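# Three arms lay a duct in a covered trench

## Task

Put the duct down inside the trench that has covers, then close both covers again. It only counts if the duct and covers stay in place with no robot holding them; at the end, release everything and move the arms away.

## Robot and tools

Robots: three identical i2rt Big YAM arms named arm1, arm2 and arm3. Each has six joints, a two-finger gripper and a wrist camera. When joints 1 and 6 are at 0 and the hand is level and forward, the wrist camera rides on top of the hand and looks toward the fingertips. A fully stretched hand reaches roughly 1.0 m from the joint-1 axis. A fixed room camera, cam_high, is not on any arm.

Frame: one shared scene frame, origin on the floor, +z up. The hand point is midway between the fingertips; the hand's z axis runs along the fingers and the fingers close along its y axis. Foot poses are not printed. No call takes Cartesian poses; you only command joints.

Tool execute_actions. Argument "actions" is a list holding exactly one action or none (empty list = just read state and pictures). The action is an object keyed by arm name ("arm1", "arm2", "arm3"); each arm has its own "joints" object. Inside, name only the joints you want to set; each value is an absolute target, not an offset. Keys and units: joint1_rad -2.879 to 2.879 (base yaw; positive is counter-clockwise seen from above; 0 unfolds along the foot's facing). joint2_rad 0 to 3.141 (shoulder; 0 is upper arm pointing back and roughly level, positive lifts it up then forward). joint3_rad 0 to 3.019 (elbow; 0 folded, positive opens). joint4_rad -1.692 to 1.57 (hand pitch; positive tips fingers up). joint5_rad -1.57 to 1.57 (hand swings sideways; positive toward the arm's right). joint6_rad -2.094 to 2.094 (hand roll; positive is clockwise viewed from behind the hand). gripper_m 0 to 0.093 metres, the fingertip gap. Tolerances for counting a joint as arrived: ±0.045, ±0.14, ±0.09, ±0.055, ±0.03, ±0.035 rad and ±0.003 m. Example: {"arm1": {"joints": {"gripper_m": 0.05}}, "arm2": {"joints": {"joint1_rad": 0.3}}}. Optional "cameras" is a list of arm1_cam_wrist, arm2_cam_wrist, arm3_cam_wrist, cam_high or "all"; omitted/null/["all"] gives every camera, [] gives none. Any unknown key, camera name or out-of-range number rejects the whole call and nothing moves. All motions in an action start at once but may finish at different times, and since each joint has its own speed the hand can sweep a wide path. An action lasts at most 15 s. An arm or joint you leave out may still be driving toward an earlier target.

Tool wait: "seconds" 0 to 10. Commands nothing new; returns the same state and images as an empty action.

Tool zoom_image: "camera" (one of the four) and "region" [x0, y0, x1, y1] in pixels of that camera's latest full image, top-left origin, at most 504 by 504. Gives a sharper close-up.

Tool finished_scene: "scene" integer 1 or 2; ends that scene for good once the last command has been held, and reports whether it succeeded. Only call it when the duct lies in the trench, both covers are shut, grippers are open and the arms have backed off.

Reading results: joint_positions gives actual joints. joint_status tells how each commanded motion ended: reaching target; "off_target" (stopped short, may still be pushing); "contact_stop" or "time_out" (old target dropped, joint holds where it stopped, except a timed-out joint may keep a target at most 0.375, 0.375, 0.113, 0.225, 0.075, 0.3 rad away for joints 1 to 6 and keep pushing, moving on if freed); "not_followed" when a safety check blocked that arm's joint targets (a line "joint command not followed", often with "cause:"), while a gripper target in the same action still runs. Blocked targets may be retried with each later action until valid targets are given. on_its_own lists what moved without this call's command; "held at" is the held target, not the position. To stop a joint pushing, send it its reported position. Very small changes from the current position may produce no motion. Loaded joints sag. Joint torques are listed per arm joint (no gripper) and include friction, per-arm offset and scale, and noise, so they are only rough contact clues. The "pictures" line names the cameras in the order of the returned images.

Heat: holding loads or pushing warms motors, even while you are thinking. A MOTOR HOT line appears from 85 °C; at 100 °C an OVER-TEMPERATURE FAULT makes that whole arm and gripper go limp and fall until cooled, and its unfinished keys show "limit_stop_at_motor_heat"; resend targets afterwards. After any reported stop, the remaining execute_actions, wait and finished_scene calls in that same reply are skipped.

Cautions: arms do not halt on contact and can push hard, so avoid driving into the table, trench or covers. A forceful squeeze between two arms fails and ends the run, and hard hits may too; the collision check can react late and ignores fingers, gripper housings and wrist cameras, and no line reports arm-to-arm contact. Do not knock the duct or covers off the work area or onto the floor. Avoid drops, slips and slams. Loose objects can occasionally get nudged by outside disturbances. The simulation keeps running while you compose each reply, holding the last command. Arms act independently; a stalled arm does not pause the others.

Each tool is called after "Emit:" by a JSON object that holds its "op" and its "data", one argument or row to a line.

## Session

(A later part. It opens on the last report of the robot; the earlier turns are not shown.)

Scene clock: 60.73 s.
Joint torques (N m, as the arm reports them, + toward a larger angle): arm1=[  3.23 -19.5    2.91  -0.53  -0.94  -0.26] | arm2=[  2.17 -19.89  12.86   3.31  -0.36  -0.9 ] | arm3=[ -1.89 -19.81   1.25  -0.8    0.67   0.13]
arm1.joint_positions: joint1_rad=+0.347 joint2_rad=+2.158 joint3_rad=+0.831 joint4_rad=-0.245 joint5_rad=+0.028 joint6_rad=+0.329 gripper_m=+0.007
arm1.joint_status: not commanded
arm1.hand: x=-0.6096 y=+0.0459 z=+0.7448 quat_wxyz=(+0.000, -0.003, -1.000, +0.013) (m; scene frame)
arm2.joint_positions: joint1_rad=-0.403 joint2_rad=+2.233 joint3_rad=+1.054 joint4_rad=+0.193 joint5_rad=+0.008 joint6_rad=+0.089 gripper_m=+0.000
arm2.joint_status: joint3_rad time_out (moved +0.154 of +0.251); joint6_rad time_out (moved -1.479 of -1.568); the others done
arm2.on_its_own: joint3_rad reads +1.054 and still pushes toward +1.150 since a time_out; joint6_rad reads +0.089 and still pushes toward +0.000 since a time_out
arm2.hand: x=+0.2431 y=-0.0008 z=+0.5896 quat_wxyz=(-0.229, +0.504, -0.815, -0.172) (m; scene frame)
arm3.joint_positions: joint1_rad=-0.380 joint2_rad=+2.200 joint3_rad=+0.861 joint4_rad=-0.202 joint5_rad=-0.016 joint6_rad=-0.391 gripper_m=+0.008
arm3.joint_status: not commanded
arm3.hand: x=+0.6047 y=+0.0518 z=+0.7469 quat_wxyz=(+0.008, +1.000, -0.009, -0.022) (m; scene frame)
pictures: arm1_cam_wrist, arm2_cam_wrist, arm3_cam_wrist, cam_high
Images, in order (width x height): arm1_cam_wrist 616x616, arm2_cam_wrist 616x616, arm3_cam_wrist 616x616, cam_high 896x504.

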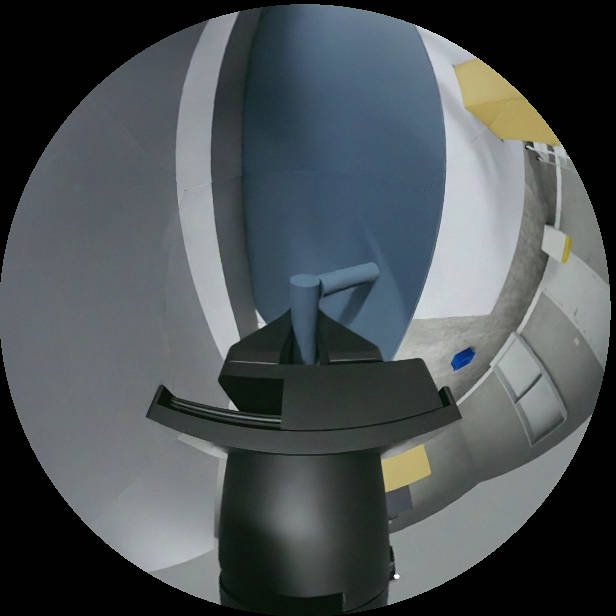

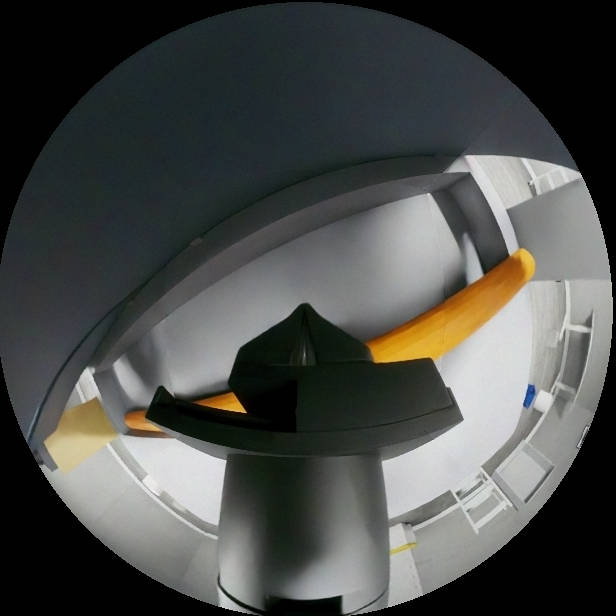

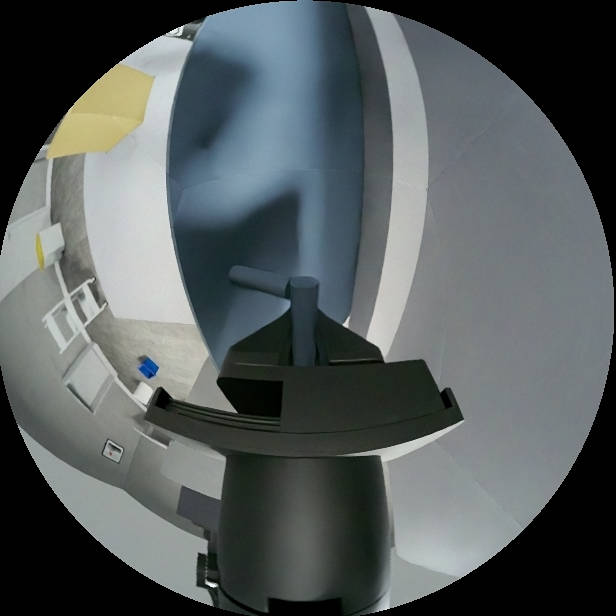

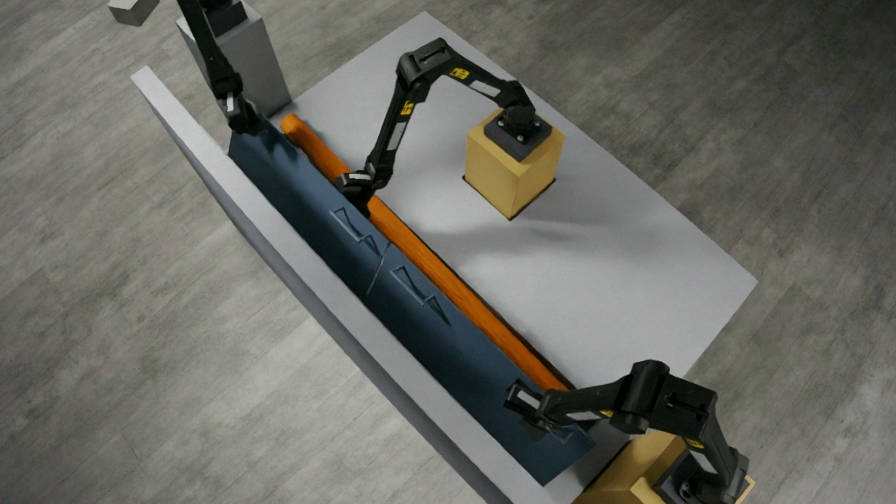

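Emit:
{"op": "execute_actions", "data": {
  "actions": [
    {"arm2":{"joints":{"joint3_rad":1.07,"joint6_rad":0.089}},"arm3":{"joints":{"gripper_m":0.05}}}
  ],
  "cameras": []
}}

Emit:
{"op": "execute_actions", "data": {
  "actions": [
    {"arm3":{"joints":{"joint2_rad":1.8,"joint3_rad":0.75,"joint4_rad":-0.5}}}
  ],
  "cameras": ["cam_high","arm3_cam_wrist"]
}}

Scene clock: 61.87 s.
Joint torques (N m, as the arm reports them, + toward a larger angle): arm1=[  3.29 -19.5    2.88  -0.55  -0.93  -0.27] | arm2=[  2.13 -19.81   8.19   3.16  -0.25  -0.38] | arm3=[ -1.48 -15.17   2.5    0.01   0.2    0.13]
arm1.joint_positions: joint1_rad=+0.347 joint2_rad=+2.158 joint3_rad=+0.831 joint4_rad=-0.245 joint5_rad=+0.028 joint6_rad=+0.329 gripper_m=+0.007
arm1.joint_status: not commanded
arm1.hand: x=-0.6096 y=+0.0459 z=+0.7448 quat_wxyz=(+0.000, -0.003, -1.000, +0.013) (m; scene frame)
arm2.joint_positions: joint1_rad=-0.403 joint2_rad=+2.233 joint3_rad=+1.024 joint4_rad=+0.197 joint5_rad=+0.005 joint6_rad=+0.127 gripper_m=+0.000
arm2.joint_status: joint6_rad off_target (ended at +0.126, target +0.089); the others done
arm2.hand: x=+0.2368 y=-0.0156 z=+0.5820 quat_wxyz=(-0.215, +0.491, -0.827, -0.170) (m; scene frame)
arm3.joint_positions: joint1_rad=-0.383 joint2_rad=+2.145 joint3_rad=+0.850 joint4_rad=-0.217 joint5_rad=-0.004 joint6_rad=-0.390 gripper_m=+0.050
arm3.joint_status: all done
arm3.hand: x=+0.5988 y=+0.0583 z=+0.7661 quat_wxyz=(-0.003, +0.999, -0.011, -0.032) (m; scene frame)
pictures: none
No camera images: the call's "cameras" was empty. Leave "cameras" out to get every camera's image.

Scene clock: 62.97 s.
Joint torques (N m, as the arm reports them, + toward a larger angle): arm1=[  3.24 -19.42   2.88  -0.52  -0.94  -0.26] | arm2=[  2.24 -19.62   8.23   3.14  -0.25  -0.38] | arm3=[ -1.66 -11.1    4.91  -0.13   0.14   0.13]
arm1.joint_positions: joint1_rad=+0.347 joint2_rad=+2.158 joint3_rad=+0.831 joint4_rad=-0.245 joint5_rad=+0.028 joint6_rad=+0.329 gripper_m=+0.007
arm1.joint_status: not commanded
arm1.hand: x=-0.6096 y=+0.0459 z=+0.7448 quat_wxyz=(+0.000, -0.003, -1.000, +0.013) (m; scene frame)
arm2.joint_positions: joint1_rad=-0.403 joint2_rad=+2.233 joint3_rad=+1.024 joint4_rad=+0.197 joint5_rad=+0.005 joint6_rad=+0.127 gripper_m=+0.000
arm2.joint_status: not commanded
arm2.hand: x=+0.2368 y=-0.0156 z=+0.5820 quat_wxyz=(-0.215, +0.491, -0.827, -0.170) (m; scene frame)
arm3.joint_positions: joint1_rad=-0.384 joint2_rad=+1.789 joint3_rad=+0.739 joint4_rad=-0.485 joint5_rad=-0.003 joint6_rad=-0.390 gripper_m=+0.050
arm3.joint_status: all done
arm3.hand: x=+0.6309 y=+0.0465 z=+0.8760 quat_wxyz=(+0.000, +1.000, -0.011, -0.022) (m; scene frame)
pictures: arm3_cam_wrist, cam_high
Images, in order (width x height): arm3_cam_wrist 616x616, cam_high 896x504.

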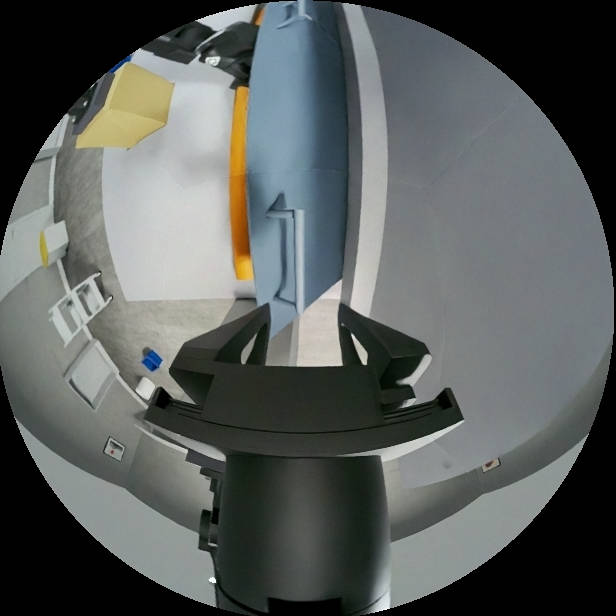

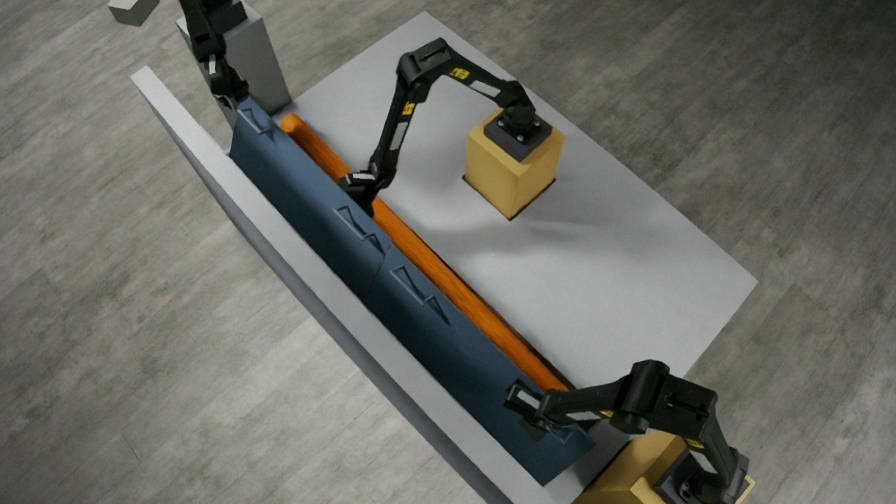

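Emit:
{"op": "execute_actions", "data": {
  "actions": [
    {"arm3":{"joints":{"joint1_rad":0.17,"joint6_rad":0.17,"gripper_m":0.093}}}
  ],
  "cameras": []
}}

Emit:
{"op": "execute_actions", "data": {
  "actions": [
    {"arm3":{"joints":{"joint2_rad":2.64,"joint3_rad":0.70,"joint4_rad":0.37}}}
  ],
  "cameras": ["cam_high","arm3_cam_wrist"]
}}

Scene clock: 64.83 s.
Joint torques (N m, as the arm reports them, + toward a larger angle): arm1=[  3.12 -19.41   2.86  -0.59  -0.95  -0.26] | arm2=[  2.13 -19.64   8.19   3.15  -0.26  -0.38] | arm3=[ -0.23 -11.23   4.98  -0.12   0.11   0.11]
arm1.joint_positions: joint1_rad=+0.347 joint2_rad=+2.158 joint3_rad=+0.831 joint4_rad=-0.245 joint5_rad=+0.028 joint6_rad=+0.329 gripper_m=+0.007
arm1.joint_status: not commanded
arm1.hand: x=-0.6096 y=+0.0459 z=+0.7448 quat_wxyz=(+0.000, -0.003, -1.000, +0.013) (m; scene frame)
arm2.joint_positions: joint1_rad=-0.403 joint2_rad=+2.233 joint3_rad=+1.024 joint4_rad=+0.197 joint5_rad=+0.005 joint6_rad=+0.127 gripper_m=+0.000
arm2.joint_status: not commanded
arm2.hand: x=+0.2368 y=-0.0156 z=+0.5820 quat_wxyz=(-0.215, +0.491, -0.827, -0.170) (m; scene frame)
arm3.joint_positions: joint1_rad=+0.166 joint2_rad=+1.789 joint3_rad=+0.739 joint4_rad=-0.485 joint5_rad=-0.001 joint6_rad=+0.160 gripper_m=+0.093
arm3.joint_status: all done
arm3.hand: x=+0.6036 y=-0.1517 z=+0.8787 quat_wxyz=(+0.009, +1.000, -0.011, -0.022) (m; scene frame)
pictures: none
No camera images: the call's "cameras" was empty. Leave "cameras" out to get every camera's image.

Scene clock: 66.33 s.
Joint torques (N m, as the arm reports them, + toward a larger angle): arm1=[  3.24 -19.44   2.89  -0.52  -0.94  -0.26] | arm2=[  2.18 -19.66   8.18   3.16  -0.25  -0.38] | arm3=[ -0.29 -11.81  -2.7    1.35   0.12   0.13]
arm1.joint_positions: joint1_rad=+0.347 joint2_rad=+2.158 joint3_rad=+0.831 joint4_rad=-0.245 joint5_rad=+0.028 joint6_rad=+0.329 gripper_m=+0.007
arm1.joint_status: not commanded
arm1.hand: x=-0.6096 y=+0.0459 z=+0.7448 quat_wxyz=(+0.000, -0.003, -1.000, +0.013) (m; scene frame)
arm2.joint_positions: joint1_rad=-0.403 joint2_rad=+2.233 joint3_rad=+1.024 joint4_rad=+0.197 joint5_rad=+0.005 joint6_rad=+0.127 gripper_m=+0.000
arm2.joint_status: not commanded
arm2.hand: x=+0.2368 y=-0.0156 z=+0.5820 quat_wxyz=(-0.215, +0.491, -0.827, -0.170) (m; scene frame)
arm3.joint_positions: joint1_rad=+0.166 joint2_rad=+2.634 joint3_rad=+0.706 joint4_rad=+0.353 joint5_rad=-0.001 joint6_rad=+0.160 gripper_m=+0.093
arm3.joint_status: all done
arm3.hand: x=+0.7174 y=-0.1387 z=+0.6204 quat_wxyz=(+0.006, +1.000, -0.011, -0.003) (m; scene frame)
pictures: arm3_cam_wrist, cam_high
Images, in order (width x height): arm3_cam_wrist 616x616, cam_high 896x504.

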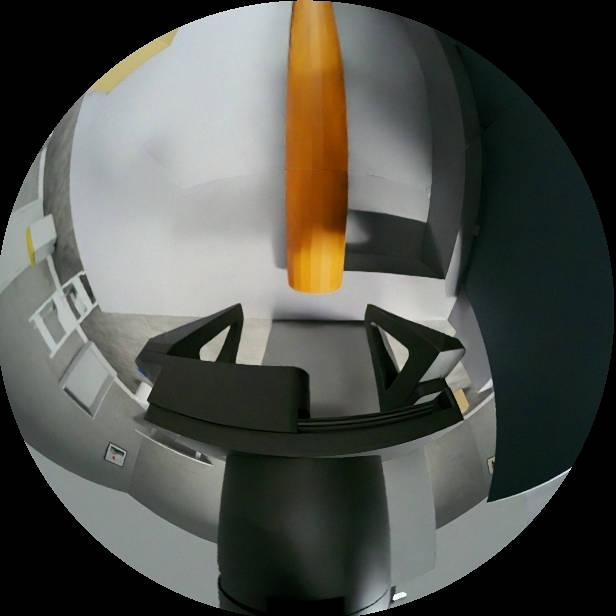

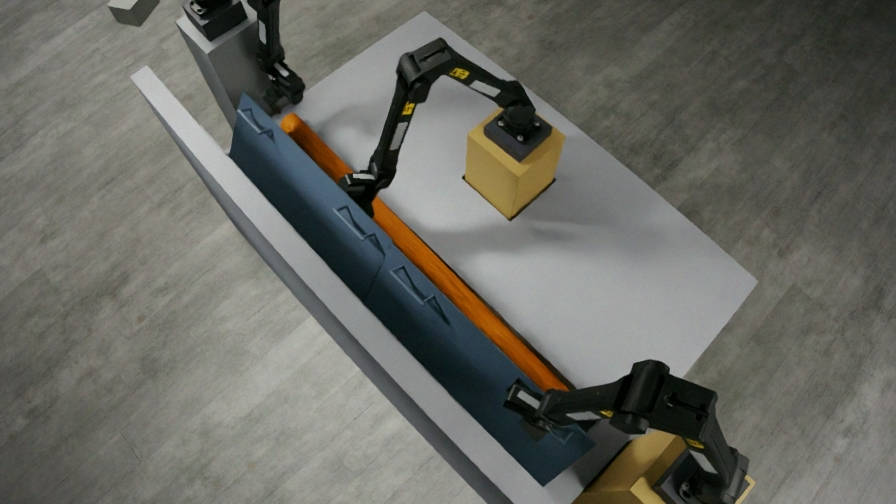

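Emit:
{"op": "execute_actions", "data": {
  "actions": [
    {"arm3":{"joints":{"joint1_rad":0.13,"joint2_rad":2.96,"joint3_rad":0.95,"joint4_rad":0.42}}}
  ],
  "cameras": ["arm3_cam_wrist"]
}}

Emit:
{"op": "execute_actions", "data": {
  "actions": [
    {"arm3":{"joints":{"gripper_m":0}}}
  ],
  "cameras": ["arm3_cam_wrist"]
}}

Scene clock: 67.73 s.
Joint torques (N m, as the arm reports them, + toward a larger angle): arm1=[  3.4  -19.6    2.88  -0.54  -0.95  -0.26] | arm2=[  2.22 -19.67   8.16   3.16  -0.26  -0.38] | arm3=[ -1.52 -12.98  -2.89   0.92   0.11   0.12]
arm1.joint_positions: joint1_rad=+0.347 joint2_rad=+2.158 joint3_rad=+0.831 joint4_rad=-0.245 joint5_rad=+0.028 joint6_rad=+0.329 gripper_m=+0.007
arm1.joint_status: not commanded
arm1.hand: x=-0.6096 y=+0.0459 z=+0.7448 quat_wxyz=(+0.000, -0.003, -1.000, +0.013) (m; scene frame)
arm2.joint_positions: joint1_rad=-0.403 joint2_rad=+2.233 joint3_rad=+1.024 joint4_rad=+0.197 joint5_rad=+0.005 joint6_rad=+0.127 gripper_m=+0.000
arm2.joint_status: not commanded
arm2.hand: x=+0.2368 y=-0.0156 z=+0.5820 quat_wxyz=(-0.215, +0.491, -0.827, -0.170) (m; scene frame)
arm3.joint_positions: joint1_rad=+0.144 joint2_rad=+2.966 joint3_rad=+0.950 joint4_rad=+0.410 joint5_rad=-0.001 joint6_rad=+0.160 gripper_m=+0.093
arm3.joint_status: all done
arm3.hand: x=+0.7333 y=-0.1324 z=+0.5080 quat_wxyz=(+0.004, +1.000, -0.022, +0.012) (m; scene frame)
pictures: arm3_cam_wrist
Images, in order (width x height): arm3_cam_wrist 616x616.

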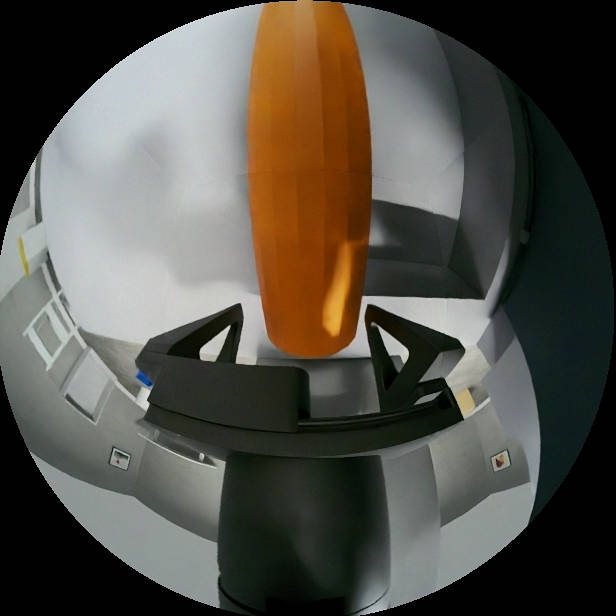

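Scene clock: 68.43 s.
Joint torques (N m, as the arm reports them, + toward a larger angle): arm1=[  3.34 -19.36   2.86  -0.54  -0.94  -0.26] | arm2=[  2.2  -19.65   8.18   3.14  -0.25  -0.38] | arm3=[ -1.33 -12.99  -2.83   0.89  -0.4    0.14]
arm1.joint_positions: joint1_rad=+0.347 joint2_rad=+2.158 joint3_rad=+0.831 joint4_rad=-0.245 joint5_rad=+0.028 joint6_rad=+0.329 gripper_m=+0.007
arm1.joint_status: not commanded
arm1.hand: x=-0.6096 y=+0.0459 z=+0.7448 quat_wxyz=(+0.000, -0.003, -1.000, +0.013) (m; scene frame)
arm2.joint_positions: joint1_rad=-0.403 joint2_rad=+2.233 joint3_rad=+1.024 joint4_rad=+0.197 joint5_rad=+0.005 joint6_rad=+0.127 gripper_m=+0.000
arm2.joint_status: not commanded
arm2.hand: x=+0.2368 y=-0.0156 z=+0.5820 quat_wxyz=(-0.215, +0.491, -0.827, -0.170) (m; scene frame)
arm3.joint_positions: joint1_rad=+0.141 joint2_rad=+2.964 joint3_rad=+0.949 joint4_rad=+0.410 joint5_rad=+0.013 joint6_rad=+0.159 gripper_m=+0.070
arm3.joint_status: gripper_m off_target (ended at +0.070, target +0.000)
arm3.hand: x=+0.7329 y=-0.1293 z=+0.5084 quat_wxyz=(-0.002, +1.000, -0.023, +0.011) (m; scene frame)
pictures: arm3_cam_wrist
Images, in order (width x height): arm3_cam_wrist 616x616.

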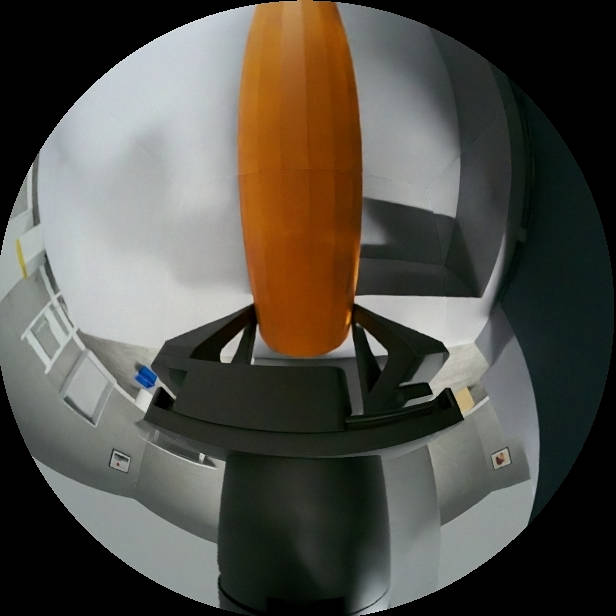

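Emit:
{"op": "execute_actions", "data": {
  "actions": [
    {"arm3":{"joints":{"joint1_rad":0.04,"joint2_rad":2.88,"joint3_rad":1.07,"joint4_rad":0.235,"joint6_rad":0.04}}}
  ],
  "cameras": ["arm3_cam_wrist","cam_high"]
}}

Emit:
{"op": "execute_actions", "data": {
  "actions": [
    {"arm3":{"joints":{"gripper_m":0.093}}}
  ],
  "cameras": []
}}

Emit:
{"op": "execute_actions", "data": {
  "actions": [
    {"arm3":{"joints":{"joint2_rad":2.5,"joint3_rad":0.8,"joint4_rad":0.13}}}
  ],
  "cameras": ["arm3_cam_wrist","cam_high"]
}}

Scene clock: 69.73 s.
Joint torques (N m, as the arm reports them, + toward a larger angle): arm1=[  3.19 -19.51   2.89  -0.57  -0.94  -0.25] | arm2=[  2.22 -19.63   8.19   3.16  -0.26  -0.39] | arm3=[ -1.28 -17.09  -1.81  -0.03   0.12  -0.19]
arm1.joint_positions: joint1_rad=+0.347 joint2_rad=+2.158 joint3_rad=+0.831 joint4_rad=-0.245 joint5_rad=+0.028 joint6_rad=+0.329 gripper_m=+0.007
arm1.joint_status: not commanded
arm1.hand: x=-0.6096 y=+0.0459 z=+0.7448 quat_wxyz=(+0.000, -0.003, -1.000, +0.013) (m; scene frame)
arm2.joint_positions: joint1_rad=-0.403 joint2_rad=+2.233 joint3_rad=+1.024 joint4_rad=+0.197 joint5_rad=+0.005 joint6_rad=+0.127 gripper_m=+0.000
arm2.joint_status: not commanded
arm2.hand: x=+0.2368 y=-0.0156 z=+0.5820 quat_wxyz=(-0.215, +0.491, -0.827, -0.170) (m; scene frame)
arm3.joint_positions: joint1_rad=+0.050 joint2_rad=+2.916 joint3_rad=+1.071 joint4_rad=+0.246 joint5_rad=-0.001 joint6_rad=+0.057 gripper_m=+0.070
arm3.joint_status: all done
arm3.hand: x=+0.6698 y=-0.1119 z=+0.5044 quat_wxyz=(+0.006, +1.000, -0.017, +0.009) (m; scene frame)
pictures: arm3_cam_wrist, cam_high
Images, in order (width x height): arm3_cam_wrist 616x616, cam_high 896x504.

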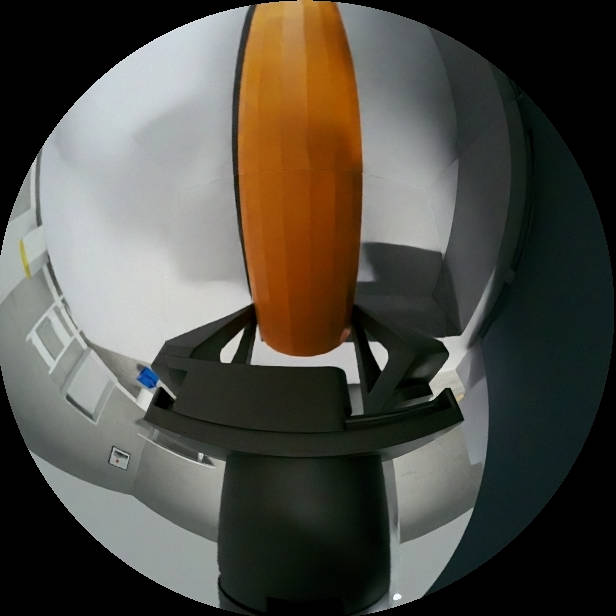

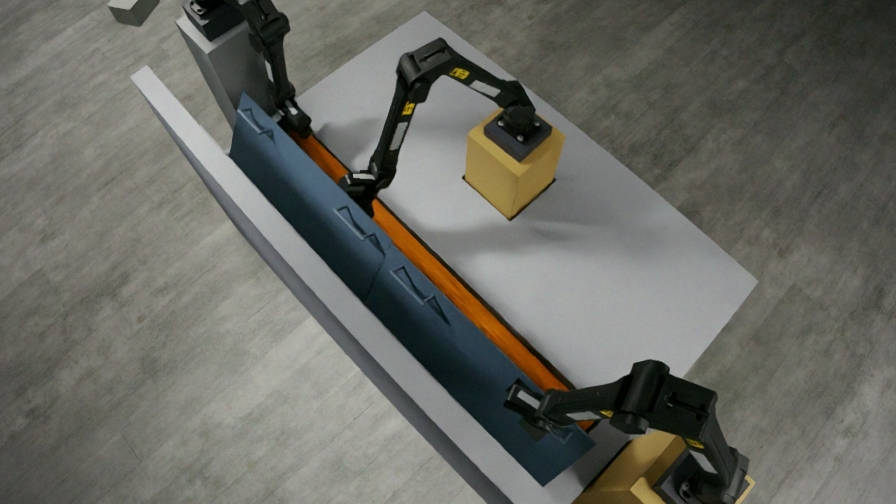

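Scene clock: 70.63 s.
Joint torques (N m, as the arm reports them, + toward a larger angle): arm1=[  3.24 -19.33   2.87  -0.58  -0.95  -0.27] | arm2=[  2.19 -19.59   8.19   3.12  -0.25  -0.38] | arm3=[ -1.16 -15.18  -1.53  -0.03   0.12  -0.11]
arm1.joint_positions: joint1_rad=+0.347 joint2_rad=+2.158 joint3_rad=+0.831 joint4_rad=-0.245 joint5_rad=+0.028 joint6_rad=+0.329 gripper_m=+0.007
arm1.joint_status: not commanded
arm1.hand: x=-0.6096 y=+0.0459 z=+0.7448 quat_wxyz=(+0.000, -0.003, -1.000, +0.013) (m; scene frame)
arm2.joint_positions: joint1_rad=-0.403 joint2_rad=+2.233 joint3_rad=+1.024 joint4_rad=+0.197 joint5_rad=+0.005 joint6_rad=+0.127 gripper_m=+0.000
arm2.joint_status: not commanded
arm2.hand: x=+0.2368 y=-0.0156 z=+0.5820 quat_wxyz=(-0.215, +0.491, -0.827, -0.170) (m; scene frame)
arm3.joint_positions: joint1_rad=+0.050 joint2_rad=+2.890 joint3_rad=+1.071 joint4_rad=+0.246 joint5_rad=-0.001 joint6_rad=+0.050 gripper_m=+0.093
arm3.joint_status: all done
arm3.hand: x=+0.6543 y=-0.1121 z=+0.5119 quat_wxyz=(+0.007, +1.000, -0.014, -0.004) (m; scene frame)
pictures: none
No camera images: the call's "cameras" was empty. Leave "cameras" out to get every camera's image.

Scene clock: 71.77 s.
Joint torques (N m, as the arm reports them, + toward a larger angle): arm1=[  3.16 -19.44   2.89  -0.51  -0.95  -0.26] | arm2=[  2.21 -19.69   8.17   3.12  -0.25  -0.38] | arm3=[ -1.21 -13.14  -0.77   0.08   0.11  -0.11]
arm1.joint_positions: joint1_rad=+0.347 joint2_rad=+2.158 joint3_rad=+0.831 joint4_rad=-0.245 joint5_rad=+0.028 joint6_rad=+0.329 gripper_m=+0.007
arm1.joint_status: not commanded
arm1.hand: x=-0.6096 y=+0.0459 z=+0.7448 quat_wxyz=(+0.000, -0.003, -1.000, +0.013) (m; scene frame)
arm2.joint_positions: joint1_rad=-0.403 joint2_rad=+2.233 joint3_rad=+1.024 joint4_rad=+0.197 joint5_rad=+0.005 joint6_rad=+0.127 gripper_m=+0.000
arm2.joint_status: not commanded
arm2.hand: x=+0.2368 y=-0.0156 z=+0.5820 quat_wxyz=(-0.215, +0.491, -0.827, -0.170) (m; scene frame)
arm3.joint_positions: joint1_rad=+0.050 joint2_rad=+2.491 joint3_rad=+0.804 joint4_rad=+0.140 joint5_rad=-0.001 joint6_rad=+0.050 gripper_m=+0.093
arm3.joint_status: all done
arm3.hand: x=+0.6412 y=-0.1107 z=+0.6498 quat_wxyz=(+0.007, +1.000, -0.014, -0.017) (m; scene frame)
pictures: arm3_cam_wrist, cam_high
Images, in order (width x height): arm3_cam_wrist 616x616, cam_high 896x504.

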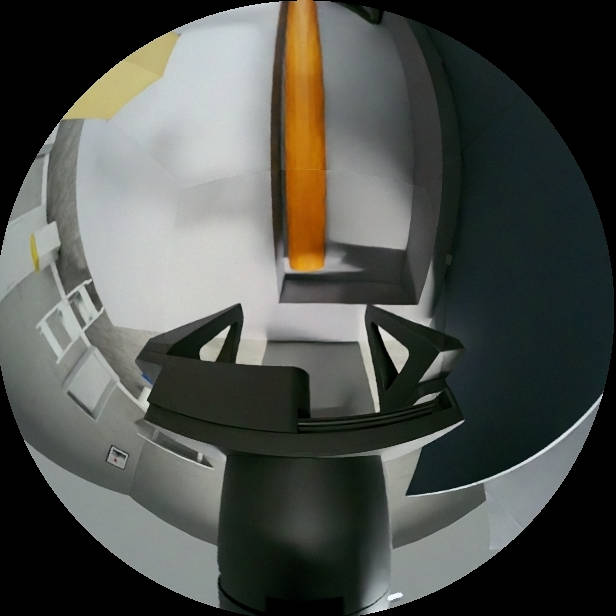

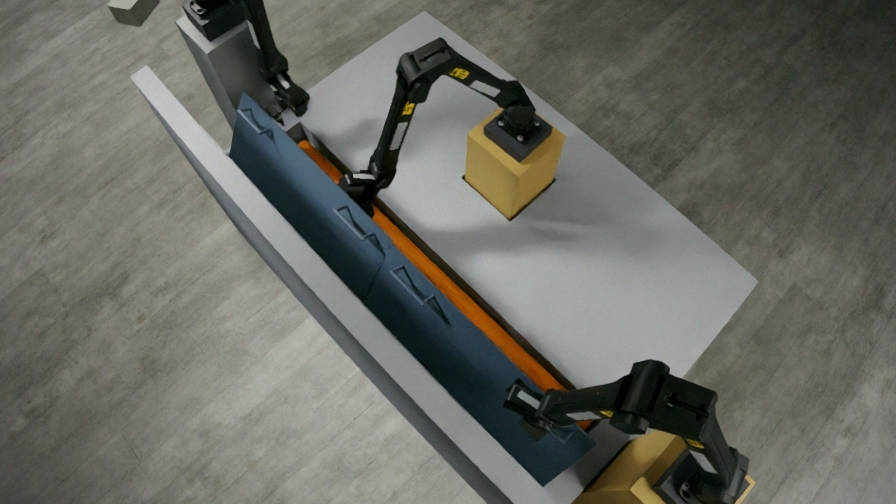

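Emit:
{"op": "execute_actions", "data": {
  "actions": [
    {"arm3":{"joints":{"joint2_rad":1.79,"joint3_rad":0.74,"joint4_rad":-0.485,"gripper_m":0.06}}}
  ],
  "cameras": []
}}

Emit:
{"op": "execute_actions", "data": {
  "actions": [
    {"arm3":{"joints":{"joint1_rad":-0.37,"joint6_rad":-0.39}}}
  ],
  "cameras": []
}}

Emit:
{"op": "execute_actions", "data": {
  "actions": [
    {"arm3":{"joints":{"joint2_rad":2.17,"joint3_rad":0.855,"joint4_rad":-0.21}}}
  ],
  "cameras": ["arm3_cam_wrist","cam_high"]
}}

Scene clock: 74.90 s.
Joint torques (N m, as the arm reports them, + toward a larger angle): arm1=[  3.19 -19.43   2.87  -0.56  -0.95  -0.26] | arm2=[  2.21 -19.56   8.21   3.17  -0.25  -0.38] | arm3=[ -1.21 -12.31   4.38  -0.11   0.12  -0.11]
arm1.joint_positions: joint1_rad=+0.347 joint2_rad=+2.158 joint3_rad=+0.831 joint4_rad=-0.245 joint5_rad=+0.028 joint6_rad=+0.329 gripper_m=+0.007
arm1.joint_status: not commanded
arm1.hand: x=-0.6096 y=+0.0459 z=+0.7448 quat_wxyz=(+0.000, -0.003, -1.000, +0.013) (m; scene frame)
arm2.joint_positions: joint1_rad=-0.403 joint2_rad=+2.233 joint3_rad=+1.024 joint4_rad=+0.197 joint5_rad=+0.005 joint6_rad=+0.127 gripper_m=+0.000
arm2.joint_status: not commanded
arm2.hand: x=+0.2368 y=-0.0156 z=+0.5820 quat_wxyz=(-0.215, +0.491, -0.827, -0.170) (m; scene frame)
arm3.joint_positions: joint1_rad=+0.050 joint2_rad=+1.792 joint3_rad=+0.737 joint4_rad=-0.470 joint5_rad=-0.001 joint6_rad=+0.050 gripper_m=+0.060
arm3.joint_status: all done
arm3.hand: x=+0.5985 y=-0.1088 z=+0.8769 quat_wxyz=(+0.007, +0.999, -0.014, -0.027) (m; scene frame)
pictures: none
No camera images: the call's "cameras" was empty. Leave "cameras" out to get every camera's image.

Scene clock: 76.37 s.
Joint torques (N m, as the arm reports them, + toward a larger angle): arm1=[  3.07 -19.39   2.86  -0.57  -0.94  -0.27] | arm2=[  2.09 -19.52   8.2    3.16  -0.25  -0.38] | arm3=[ -0.39 -12.35   4.36  -0.14   0.03  -0.11]
arm1.joint_positions: joint1_rad=+0.347 joint2_rad=+2.158 joint3_rad=+0.831 joint4_rad=-0.245 joint5_rad=+0.028 joint6_rad=+0.329 gripper_m=+0.007
arm1.joint_status: not commanded
arm1.hand: x=-0.6096 y=+0.0459 z=+0.7448 quat_wxyz=(+0.000, -0.003, -1.000, +0.013) (m; scene frame)
arm2.joint_positions: joint1_rad=-0.403 joint2_rad=+2.233 joint3_rad=+1.024 joint4_rad=+0.197 joint5_rad=+0.005 joint6_rad=+0.127 gripper_m=+0.000
arm2.joint_status: not commanded
arm2.hand: x=+0.2368 y=-0.0156 z=+0.5820 quat_wxyz=(-0.215, +0.491, -0.827, -0.170) (m; scene frame)
arm3.joint_positions: joint1_rad=-0.371 joint2_rad=+1.792 joint3_rad=+0.737 joint4_rad=-0.470 joint5_rad=+0.000 joint6_rad=-0.380 gripper_m=+0.060
arm3.joint_status: all done
arm3.hand: x=+0.6277 y=+0.0433 z=+0.8747 quat_wxyz=(-0.002, +1.000, -0.010, -0.026) (m; scene frame)
pictures: none
No camera images: the call's "cameras" was empty. Leave "cameras" out to get every camera's image.

Scene clock: 77.53 s.
Joint torques (N m, as the arm reports them, + toward a larger angle): arm1=[  3.44 -19.51   2.84  -0.55  -0.94  -0.25] | arm2=[  2.26 -19.63   8.2    3.16  -0.25  -0.38] | arm3=[ -0.41 -15.06   2.58   1.33   0.04  -0.11]
arm1.joint_positions: joint1_rad=+0.347 joint2_rad=+2.158 joint3_rad=+0.831 joint4_rad=-0.245 joint5_rad=+0.028 joint6_rad=+0.329 gripper_m=+0.007
arm1.joint_status: not commanded
arm1.hand: x=-0.6096 y=+0.0459 z=+0.7448 quat_wxyz=(+0.000, -0.003, -1.000, +0.013) (m; scene frame)
arm2.joint_positions: joint1_rad=-0.403 joint2_rad=+2.233 joint3_rad=+1.024 joint4_rad=+0.197 joint5_rad=+0.005 joint6_rad=+0.127 gripper_m=+0.000
arm2.joint_status: not commanded
arm2.hand: x=+0.2368 y=-0.0156 z=+0.5820 quat_wxyz=(-0.215, +0.491, -0.827, -0.170) (m; scene frame)
arm3.joint_positions: joint1_rad=-0.371 joint2_rad=+2.176 joint3_rad=+0.849 joint4_rad=-0.226 joint5_rad=+0.000 joint6_rad=-0.380 gripper_m=+0.060
arm3.joint_status: all done
arm3.hand: x=+0.6090 y=+0.0492 z=+0.7545 quat_wxyz=(+0.003, +1.000, -0.009, -0.013) (m; scene frame)
pictures: arm3_cam_wrist, cam_high
Images, in order (width x height): arm3_cam_wrist 616x616, cam_high 896x504.

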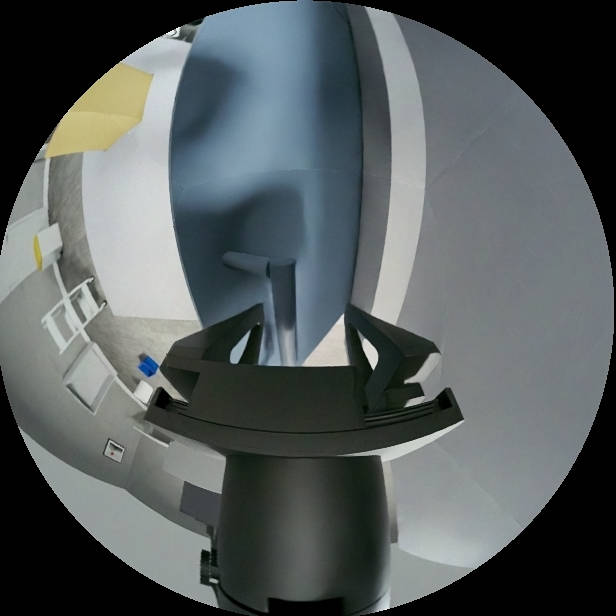

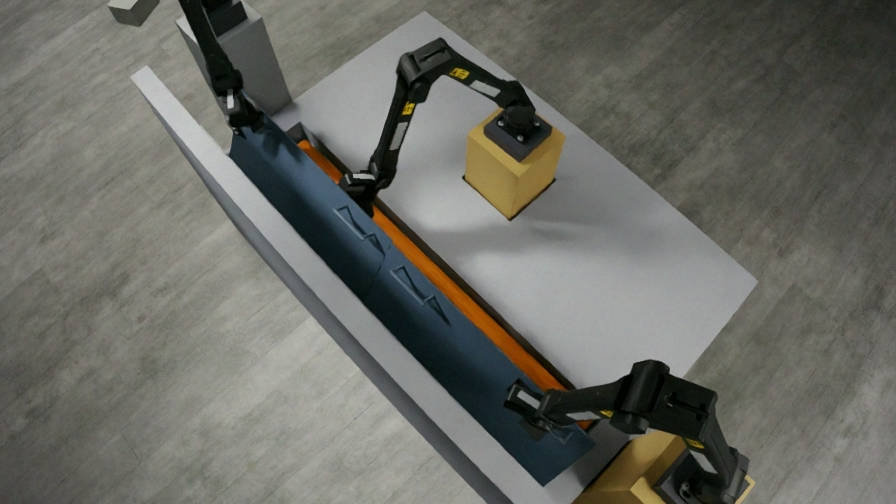

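Handle is between the fingers. Grip, then close.

Emit:
{"op": "execute_actions", "data": {
  "actions": [
    {"arm3":{"joints":{"gripper_m":0}}}
  ],
  "cameras": ["arm3_cam_wrist"]
}}

Emit:
{"op": "execute_actions", "data": {
  "actions": [
    {"arm2":{"joints":{"joint2_rad":1.9,"joint3_rad":0.6,"joint4_rad":0.0}}}
  ],
  "cameras": ["cam_high"]
}}

Emit:
{"op": "execute_actions", "data": {
  "actions": [
    {"arm2":{"joints":{"joint2_rad":1.0,"joint3_rad":0.6,"joint4_rad":-1.0}},"arm1":{"joints":{"joint1_rad":0.13,"joint2_rad":2.29,"joint3_rad":0.829,"joint4_rad":-0.11,"joint6_rad":0.1}},"arm3":{"joints":{"joint1_rad":-0.19,"joint2_rad":2.31,"joint3_rad":0.84,"joint4_rad":-0.11,"joint6_rad":-0.17}}}
  ],
  "cameras": []
}}

Emit:
{"op": "execute_actions", "data": {
  "actions": [
    {"arm1":{"joints":{"joint1_rad":-0.065,"joint2_rad":2.488,"joint3_rad":0.912,"joint4_rad":0,"joint6_rad":-0.065}},"arm3":{"joints":{"joint1_rad":0.02,"joint2_rad":2.51,"joint3_rad":0.93,"joint4_rad":0,"joint6_rad":0.02}}}
  ],
  "cameras": []
}}

Emit:
{"op": "execute_actions", "data": {
  "actions": [
    {"arm1":{"joints":{"joint1_rad":-0.215,"joint2_rad":2.95,"joint3_rad":1.3,"joint4_rad":0.116,"joint6_rad":-0.22}},"arm3":{"joints":{"joint1_rad":0.178,"joint2_rad":2.985,"joint3_rad":1.312,"joint4_rad":0.112,"joint6_rad":0.17}}}
  ],
  "cameras": ["cam_high","arm2_cam_wrist"]
}}

Scene clock: 78.60 s.
Joint torques (N m, as the arm reports them, + toward a larger angle): arm1=[  3.26 -19.54   2.87  -0.57  -0.93  -0.28] | arm2=[  2.06 -19.54   8.18   2.85  -0.24  -0.39] | arm3=[ -1.09 -15.01   2.87   1.32   0.77  -0.15]
arm1.joint_positions: joint1_rad=+0.347 joint2_rad=+2.158 joint3_rad=+0.831 joint4_rad=-0.245 joint5_rad=+0.028 joint6_rad=+0.329 gripper_m=+0.007
arm1.joint_status: not commanded
arm1.hand: x=-0.6096 y=+0.0459 z=+0.7448 quat_wxyz=(+0.000, -0.003, -1.000, +0.013) (m; scene frame)
arm2.joint_positions: joint1_rad=-0.400 joint2_rad=+2.233 joint3_rad=+1.024 joint4_rad=+0.205 joint5_rad=+0.005 joint6_rad=+0.124 gripper_m=+0.000
arm2.joint_status: not commanded
arm2.hand: x=+0.2363 y=-0.0133 z=+0.5831 quat_wxyz=(-0.218, +0.492, -0.825, -0.172) (m; scene frame)
arm3.joint_positions: joint1_rad=-0.360 joint2_rad=+2.176 joint3_rad=+0.845 joint4_rad=-0.226 joint5_rad=-0.019 joint6_rad=-0.377 gripper_m=+0.010
arm3.joint_status: gripper_m off_target (ended at +0.010, target +0.000)
arm3.hand: x=+0.6086 y=+0.0414 z=+0.7542 quat_wxyz=(+0.012, +1.000, -0.006, -0.015) (m; scene frame)
pictures: arm3_cam_wrist
Images, in order (width x height): arm3_cam_wrist 616x616.

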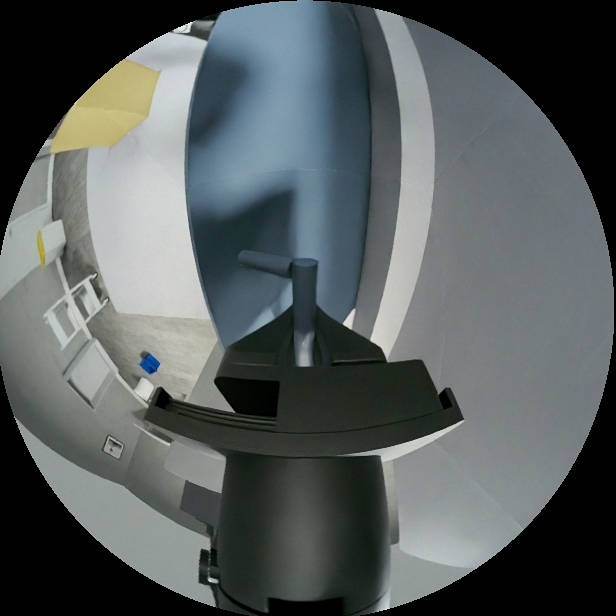

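Scene clock: 79.87 s.
Joint torques (N m, as the arm reports them, + toward a larger angle): arm1=[  3.28 -19.34   2.89  -0.51  -0.94  -0.26] | arm2=[-0.45 -9.28  3.9   0.92 -0.13 -0.11] | arm3=[ -2.08 -15.83   2.78   1.23   1.23  -0.26]
arm1.joint_positions: joint1_rad=+0.347 joint2_rad=+2.158 joint3_rad=+0.831 joint4_rad=-0.245 joint5_rad=+0.028 joint6_rad=+0.329 gripper_m=+0.007
arm1.joint_status: not commanded
arm1.hand: x=-0.6096 y=+0.0459 z=+0.7448 quat_wxyz=(+0.000, -0.003, -1.000, +0.013) (m; scene frame)
arm2.joint_positions: joint1_rad=-0.375 joint2_rad=+1.883 joint3_rad=+0.591 joint4_rad=+0.002 joint5_rad=+0.002 joint6_rad=+0.100 gripper_m=+0.000
arm2.joint_status: all done
arm2.hand: x=+0.1556 y=-0.1964 z=+0.6277 quat_wxyz=(-0.107, +0.529, -0.837, -0.087) (m; scene frame)
arm3.joint_positions: joint1_rad=-0.348 joint2_rad=+2.185 joint3_rad=+0.845 joint4_rad=-0.225 joint5_rad=-0.030 joint6_rad=-0.368 gripper_m=+0.010
arm3.joint_status: not commanded
arm3.hand: x=+0.6089 y=+0.0341 z=+0.7509 quat_wxyz=(+0.019, +1.000, -0.004, -0.013) (m; scene frame)
pictures: cam_high
Images, in order (width x height): cam_high 896x504.

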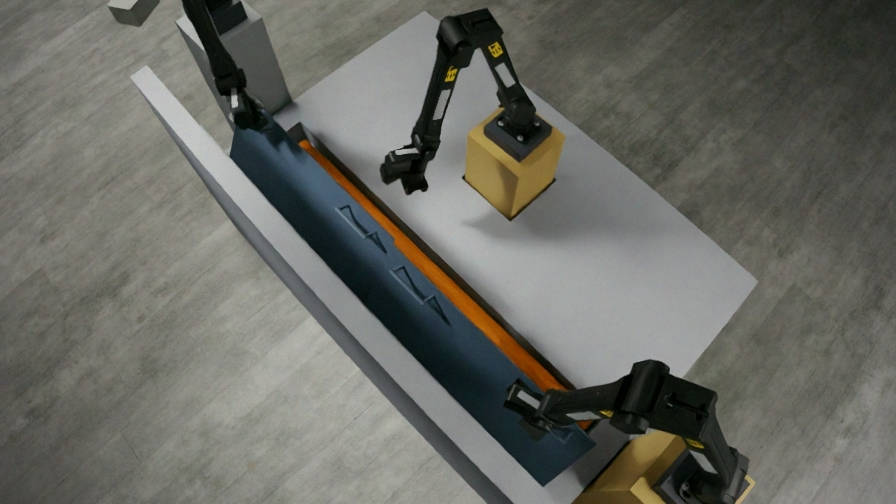

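Scene clock: 81.97 s.
Joint torques (N m, as the arm reports them, + toward a larger angle): arm1=[  5.07 -19.3   -0.23  -0.72  -0.66   0.28] | arm2=[-0.44 -3.3   9.82  0.38 -0.12 -0.11] | arm3=[ -4.08 -17.81  -0.21  -0.15   1.31  -0.12]
arm1.joint_positions: joint1_rad=+0.086 joint2_rad=+2.341 joint3_rad=+0.848 joint4_rad=-0.090 joint5_rad=+0.019 joint6_rad=+0.074 gripper_m=+0.007
arm1.joint_status: all done
arm1.hand: x=-0.6120 y=-0.0508 z=+0.6812 quat_wxyz=(+0.010, -0.006, -1.000, +0.009) (m; scene frame)
arm2.joint_positions: joint1_rad=-0.375 joint2_rad=+1.001 joint3_rad=+0.591 joint4_rad=-0.990 joint5_rad=+0.002 joint6_rad=+0.100 gripper_m=+0.000
arm2.joint_status: all done
arm2.hand: x=+0.1209 y=-0.2990 z=+0.8529 quat_wxyz=(-0.064, +0.533, -0.842, -0.053) (m; scene frame)
arm3.joint_positions: joint1_rad=-0.141 joint2_rad=+2.347 joint3_rad=+0.855 joint4_rad=-0.097 joint5_rad=-0.031 joint6_rad=-0.159 gripper_m=+0.010
arm3.joint_status: joint1_rad time_out (moved +0.207 of +0.158); the others done
arm3.on_its_own: joint1_rad reads -0.141 and still pushes toward -0.190 since a time_out
arm3.hand: x=+0.6108 y=-0.0475 z=+0.6954 quat_wxyz=(+0.023, +1.000, -0.005, +0.002) (m; scene frame)
pictures: none
No camera images: the call's "cameras" was empty. Leave "cameras" out to get every camera's image.

not run: a stop came earlier in this reply.

not run: a stop came earlier in this reply.

Emit:
{"op": "execute_actions", "data": {
  "actions": [
    {"arm1":{"joints":{"joint1_rad":-0.065,"joint2_rad":2.488,"joint3_rad":0.912,"joint4_rad":0,"joint6_rad":-0.065}},"arm3":{"joints":{"joint1_rad":0.03,"joint2_rad":2.53,"joint3_rad":0.94,"joint4_rad":0,"joint6_rad":0.02}}}
  ],
  "cameras": []
}}

Emit:
{"op": "execute_actions", "data": {
  "actions": [
    {"arm1":{"joints":{"joint1_rad":-0.215,"joint2_rad":2.95,"joint3_rad":1.3,"joint4_rad":0.116,"joint6_rad":-0.22}},"arm3":{"joints":{"joint1_rad":0.19,"joint2_rad":2.95,"joint3_rad":1.29,"joint4_rad":0.112,"joint6_rad":0.17}}}
  ],
  "cameras": ["cam_high","arm2_cam_wrist"]
}}

Scene clock: 83.13 s.
Joint torques (N m, as the arm reports them, + toward a larger angle): arm1=[  2.8  -20.53  -2.46  -0.86  -0.07   0.3 ] | arm2=[-0.35 -3.36  9.81  0.38 -0.12 -0.11] | arm3=[ -2.15 -19.92  -2.41  -0.37   0.56  -0.13]
arm1.joint_positions: joint1_rad=-0.084 joint2_rad=+2.549 joint3_rad=+0.952 joint4_rad=+0.024 joint5_rad=+0.001 joint6_rad=-0.094 gripper_m=+0.007
arm1.joint_status: all done
arm1.hand: x=-0.6114 y=-0.1093 z=+0.6110 quat_wxyz=(+0.005, -0.007, -1.000, +0.000) (m; scene frame)
arm2.joint_positions: joint1_rad=-0.375 joint2_rad=+1.001 joint3_rad=+0.591 joint4_rad=-0.990 joint5_rad=+0.002 joint6_rad=+0.100 gripper_m=+0.000
arm2.joint_status: not commanded
arm2.hand: x=+0.1209 y=-0.2990 z=+0.8529 quat_wxyz=(-0.064, +0.533, -0.842, -0.053) (m; scene frame)
arm3.joint_positions: joint1_rad=+0.052 joint2_rad=+2.587 joint3_rad=+0.973 joint4_rad=+0.018 joint5_rad=-0.012 joint6_rad=+0.032 gripper_m=+0.010
arm3.joint_status: all done
arm3.hand: x=+0.6100 y=-0.1144 z=+0.6144 quat_wxyz=(+0.012, +1.000, -0.004, +0.008) (m; scene frame)
pictures: none
No camera images: the call's "cameras" was empty. Leave "cameras" out to get every camera's image.

Scene clock: 84.20 s.
Joint torques (N m, as the arm reports them, + toward a larger angle): arm1=[  1.59 -14.92   1.69   0.04   0.09   0.15] | arm2=[-0.44 -3.4   9.81  0.38 -0.13 -0.12] | arm3=[  0.02 -15.38   1.49   0.93  -0.26   0.05]
arm1.joint_positions: joint1_rad=-0.221 joint2_rad=+2.937 joint3_rad=+1.274 joint4_rad=+0.115 joint5_rad=-0.004 joint6_rad=-0.233 gripper_m=+0.007
arm1.joint_status: all done
arm1.hand: x=-0.6084 y=-0.1605 z=+0.4678 quat_wxyz=(-0.007, -0.006, -1.000, +0.000) (m; scene frame)
arm2.joint_positions: joint1_rad=-0.375 joint2_rad=+1.001 joint3_rad=+0.591 joint4_rad=-0.990 joint5_rad=+0.002 joint6_rad=+0.100 gripper_m=+0.000
arm2.joint_status: not commanded
arm2.hand: x=+0.1209 y=-0.2990 z=+0.8529 quat_wxyz=(-0.064, +0.533, -0.842, -0.053) (m; scene frame)
arm3.joint_positions: joint1_rad=+0.183 joint2_rad=+2.945 joint3_rad=+1.264 joint4_rad=+0.103 joint5_rad=+0.009 joint6_rad=+0.166 gripper_m=+0.010
arm3.joint_status: all done
arm3.hand: x=+0.6064 y=-0.1600 z=+0.4827 quat_wxyz=(+0.001, +1.000, -0.006, -0.002) (m; scene frame)
pictures: arm2_cam_wrist, cam_high
Images, in order (width x height): arm2_cam_wrist 616x616, cam_high 896x504.

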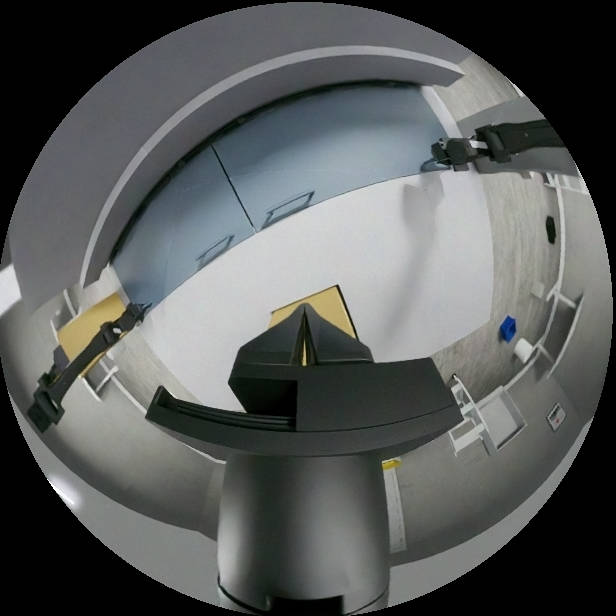

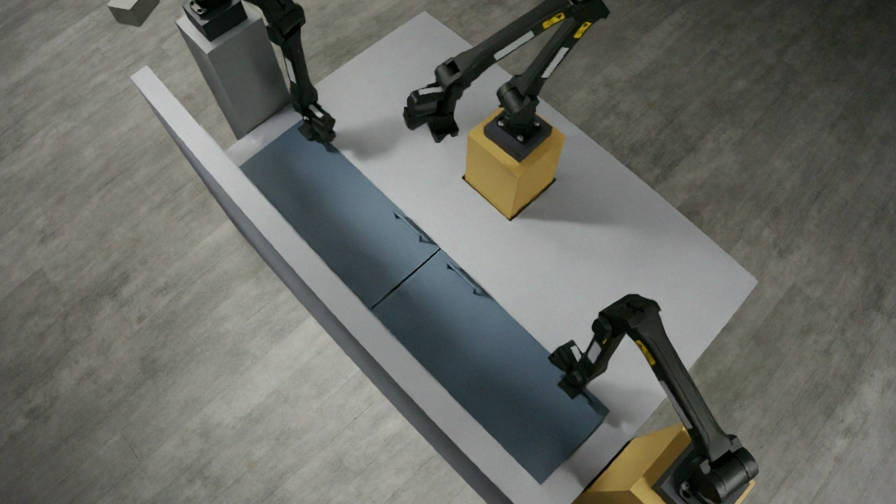

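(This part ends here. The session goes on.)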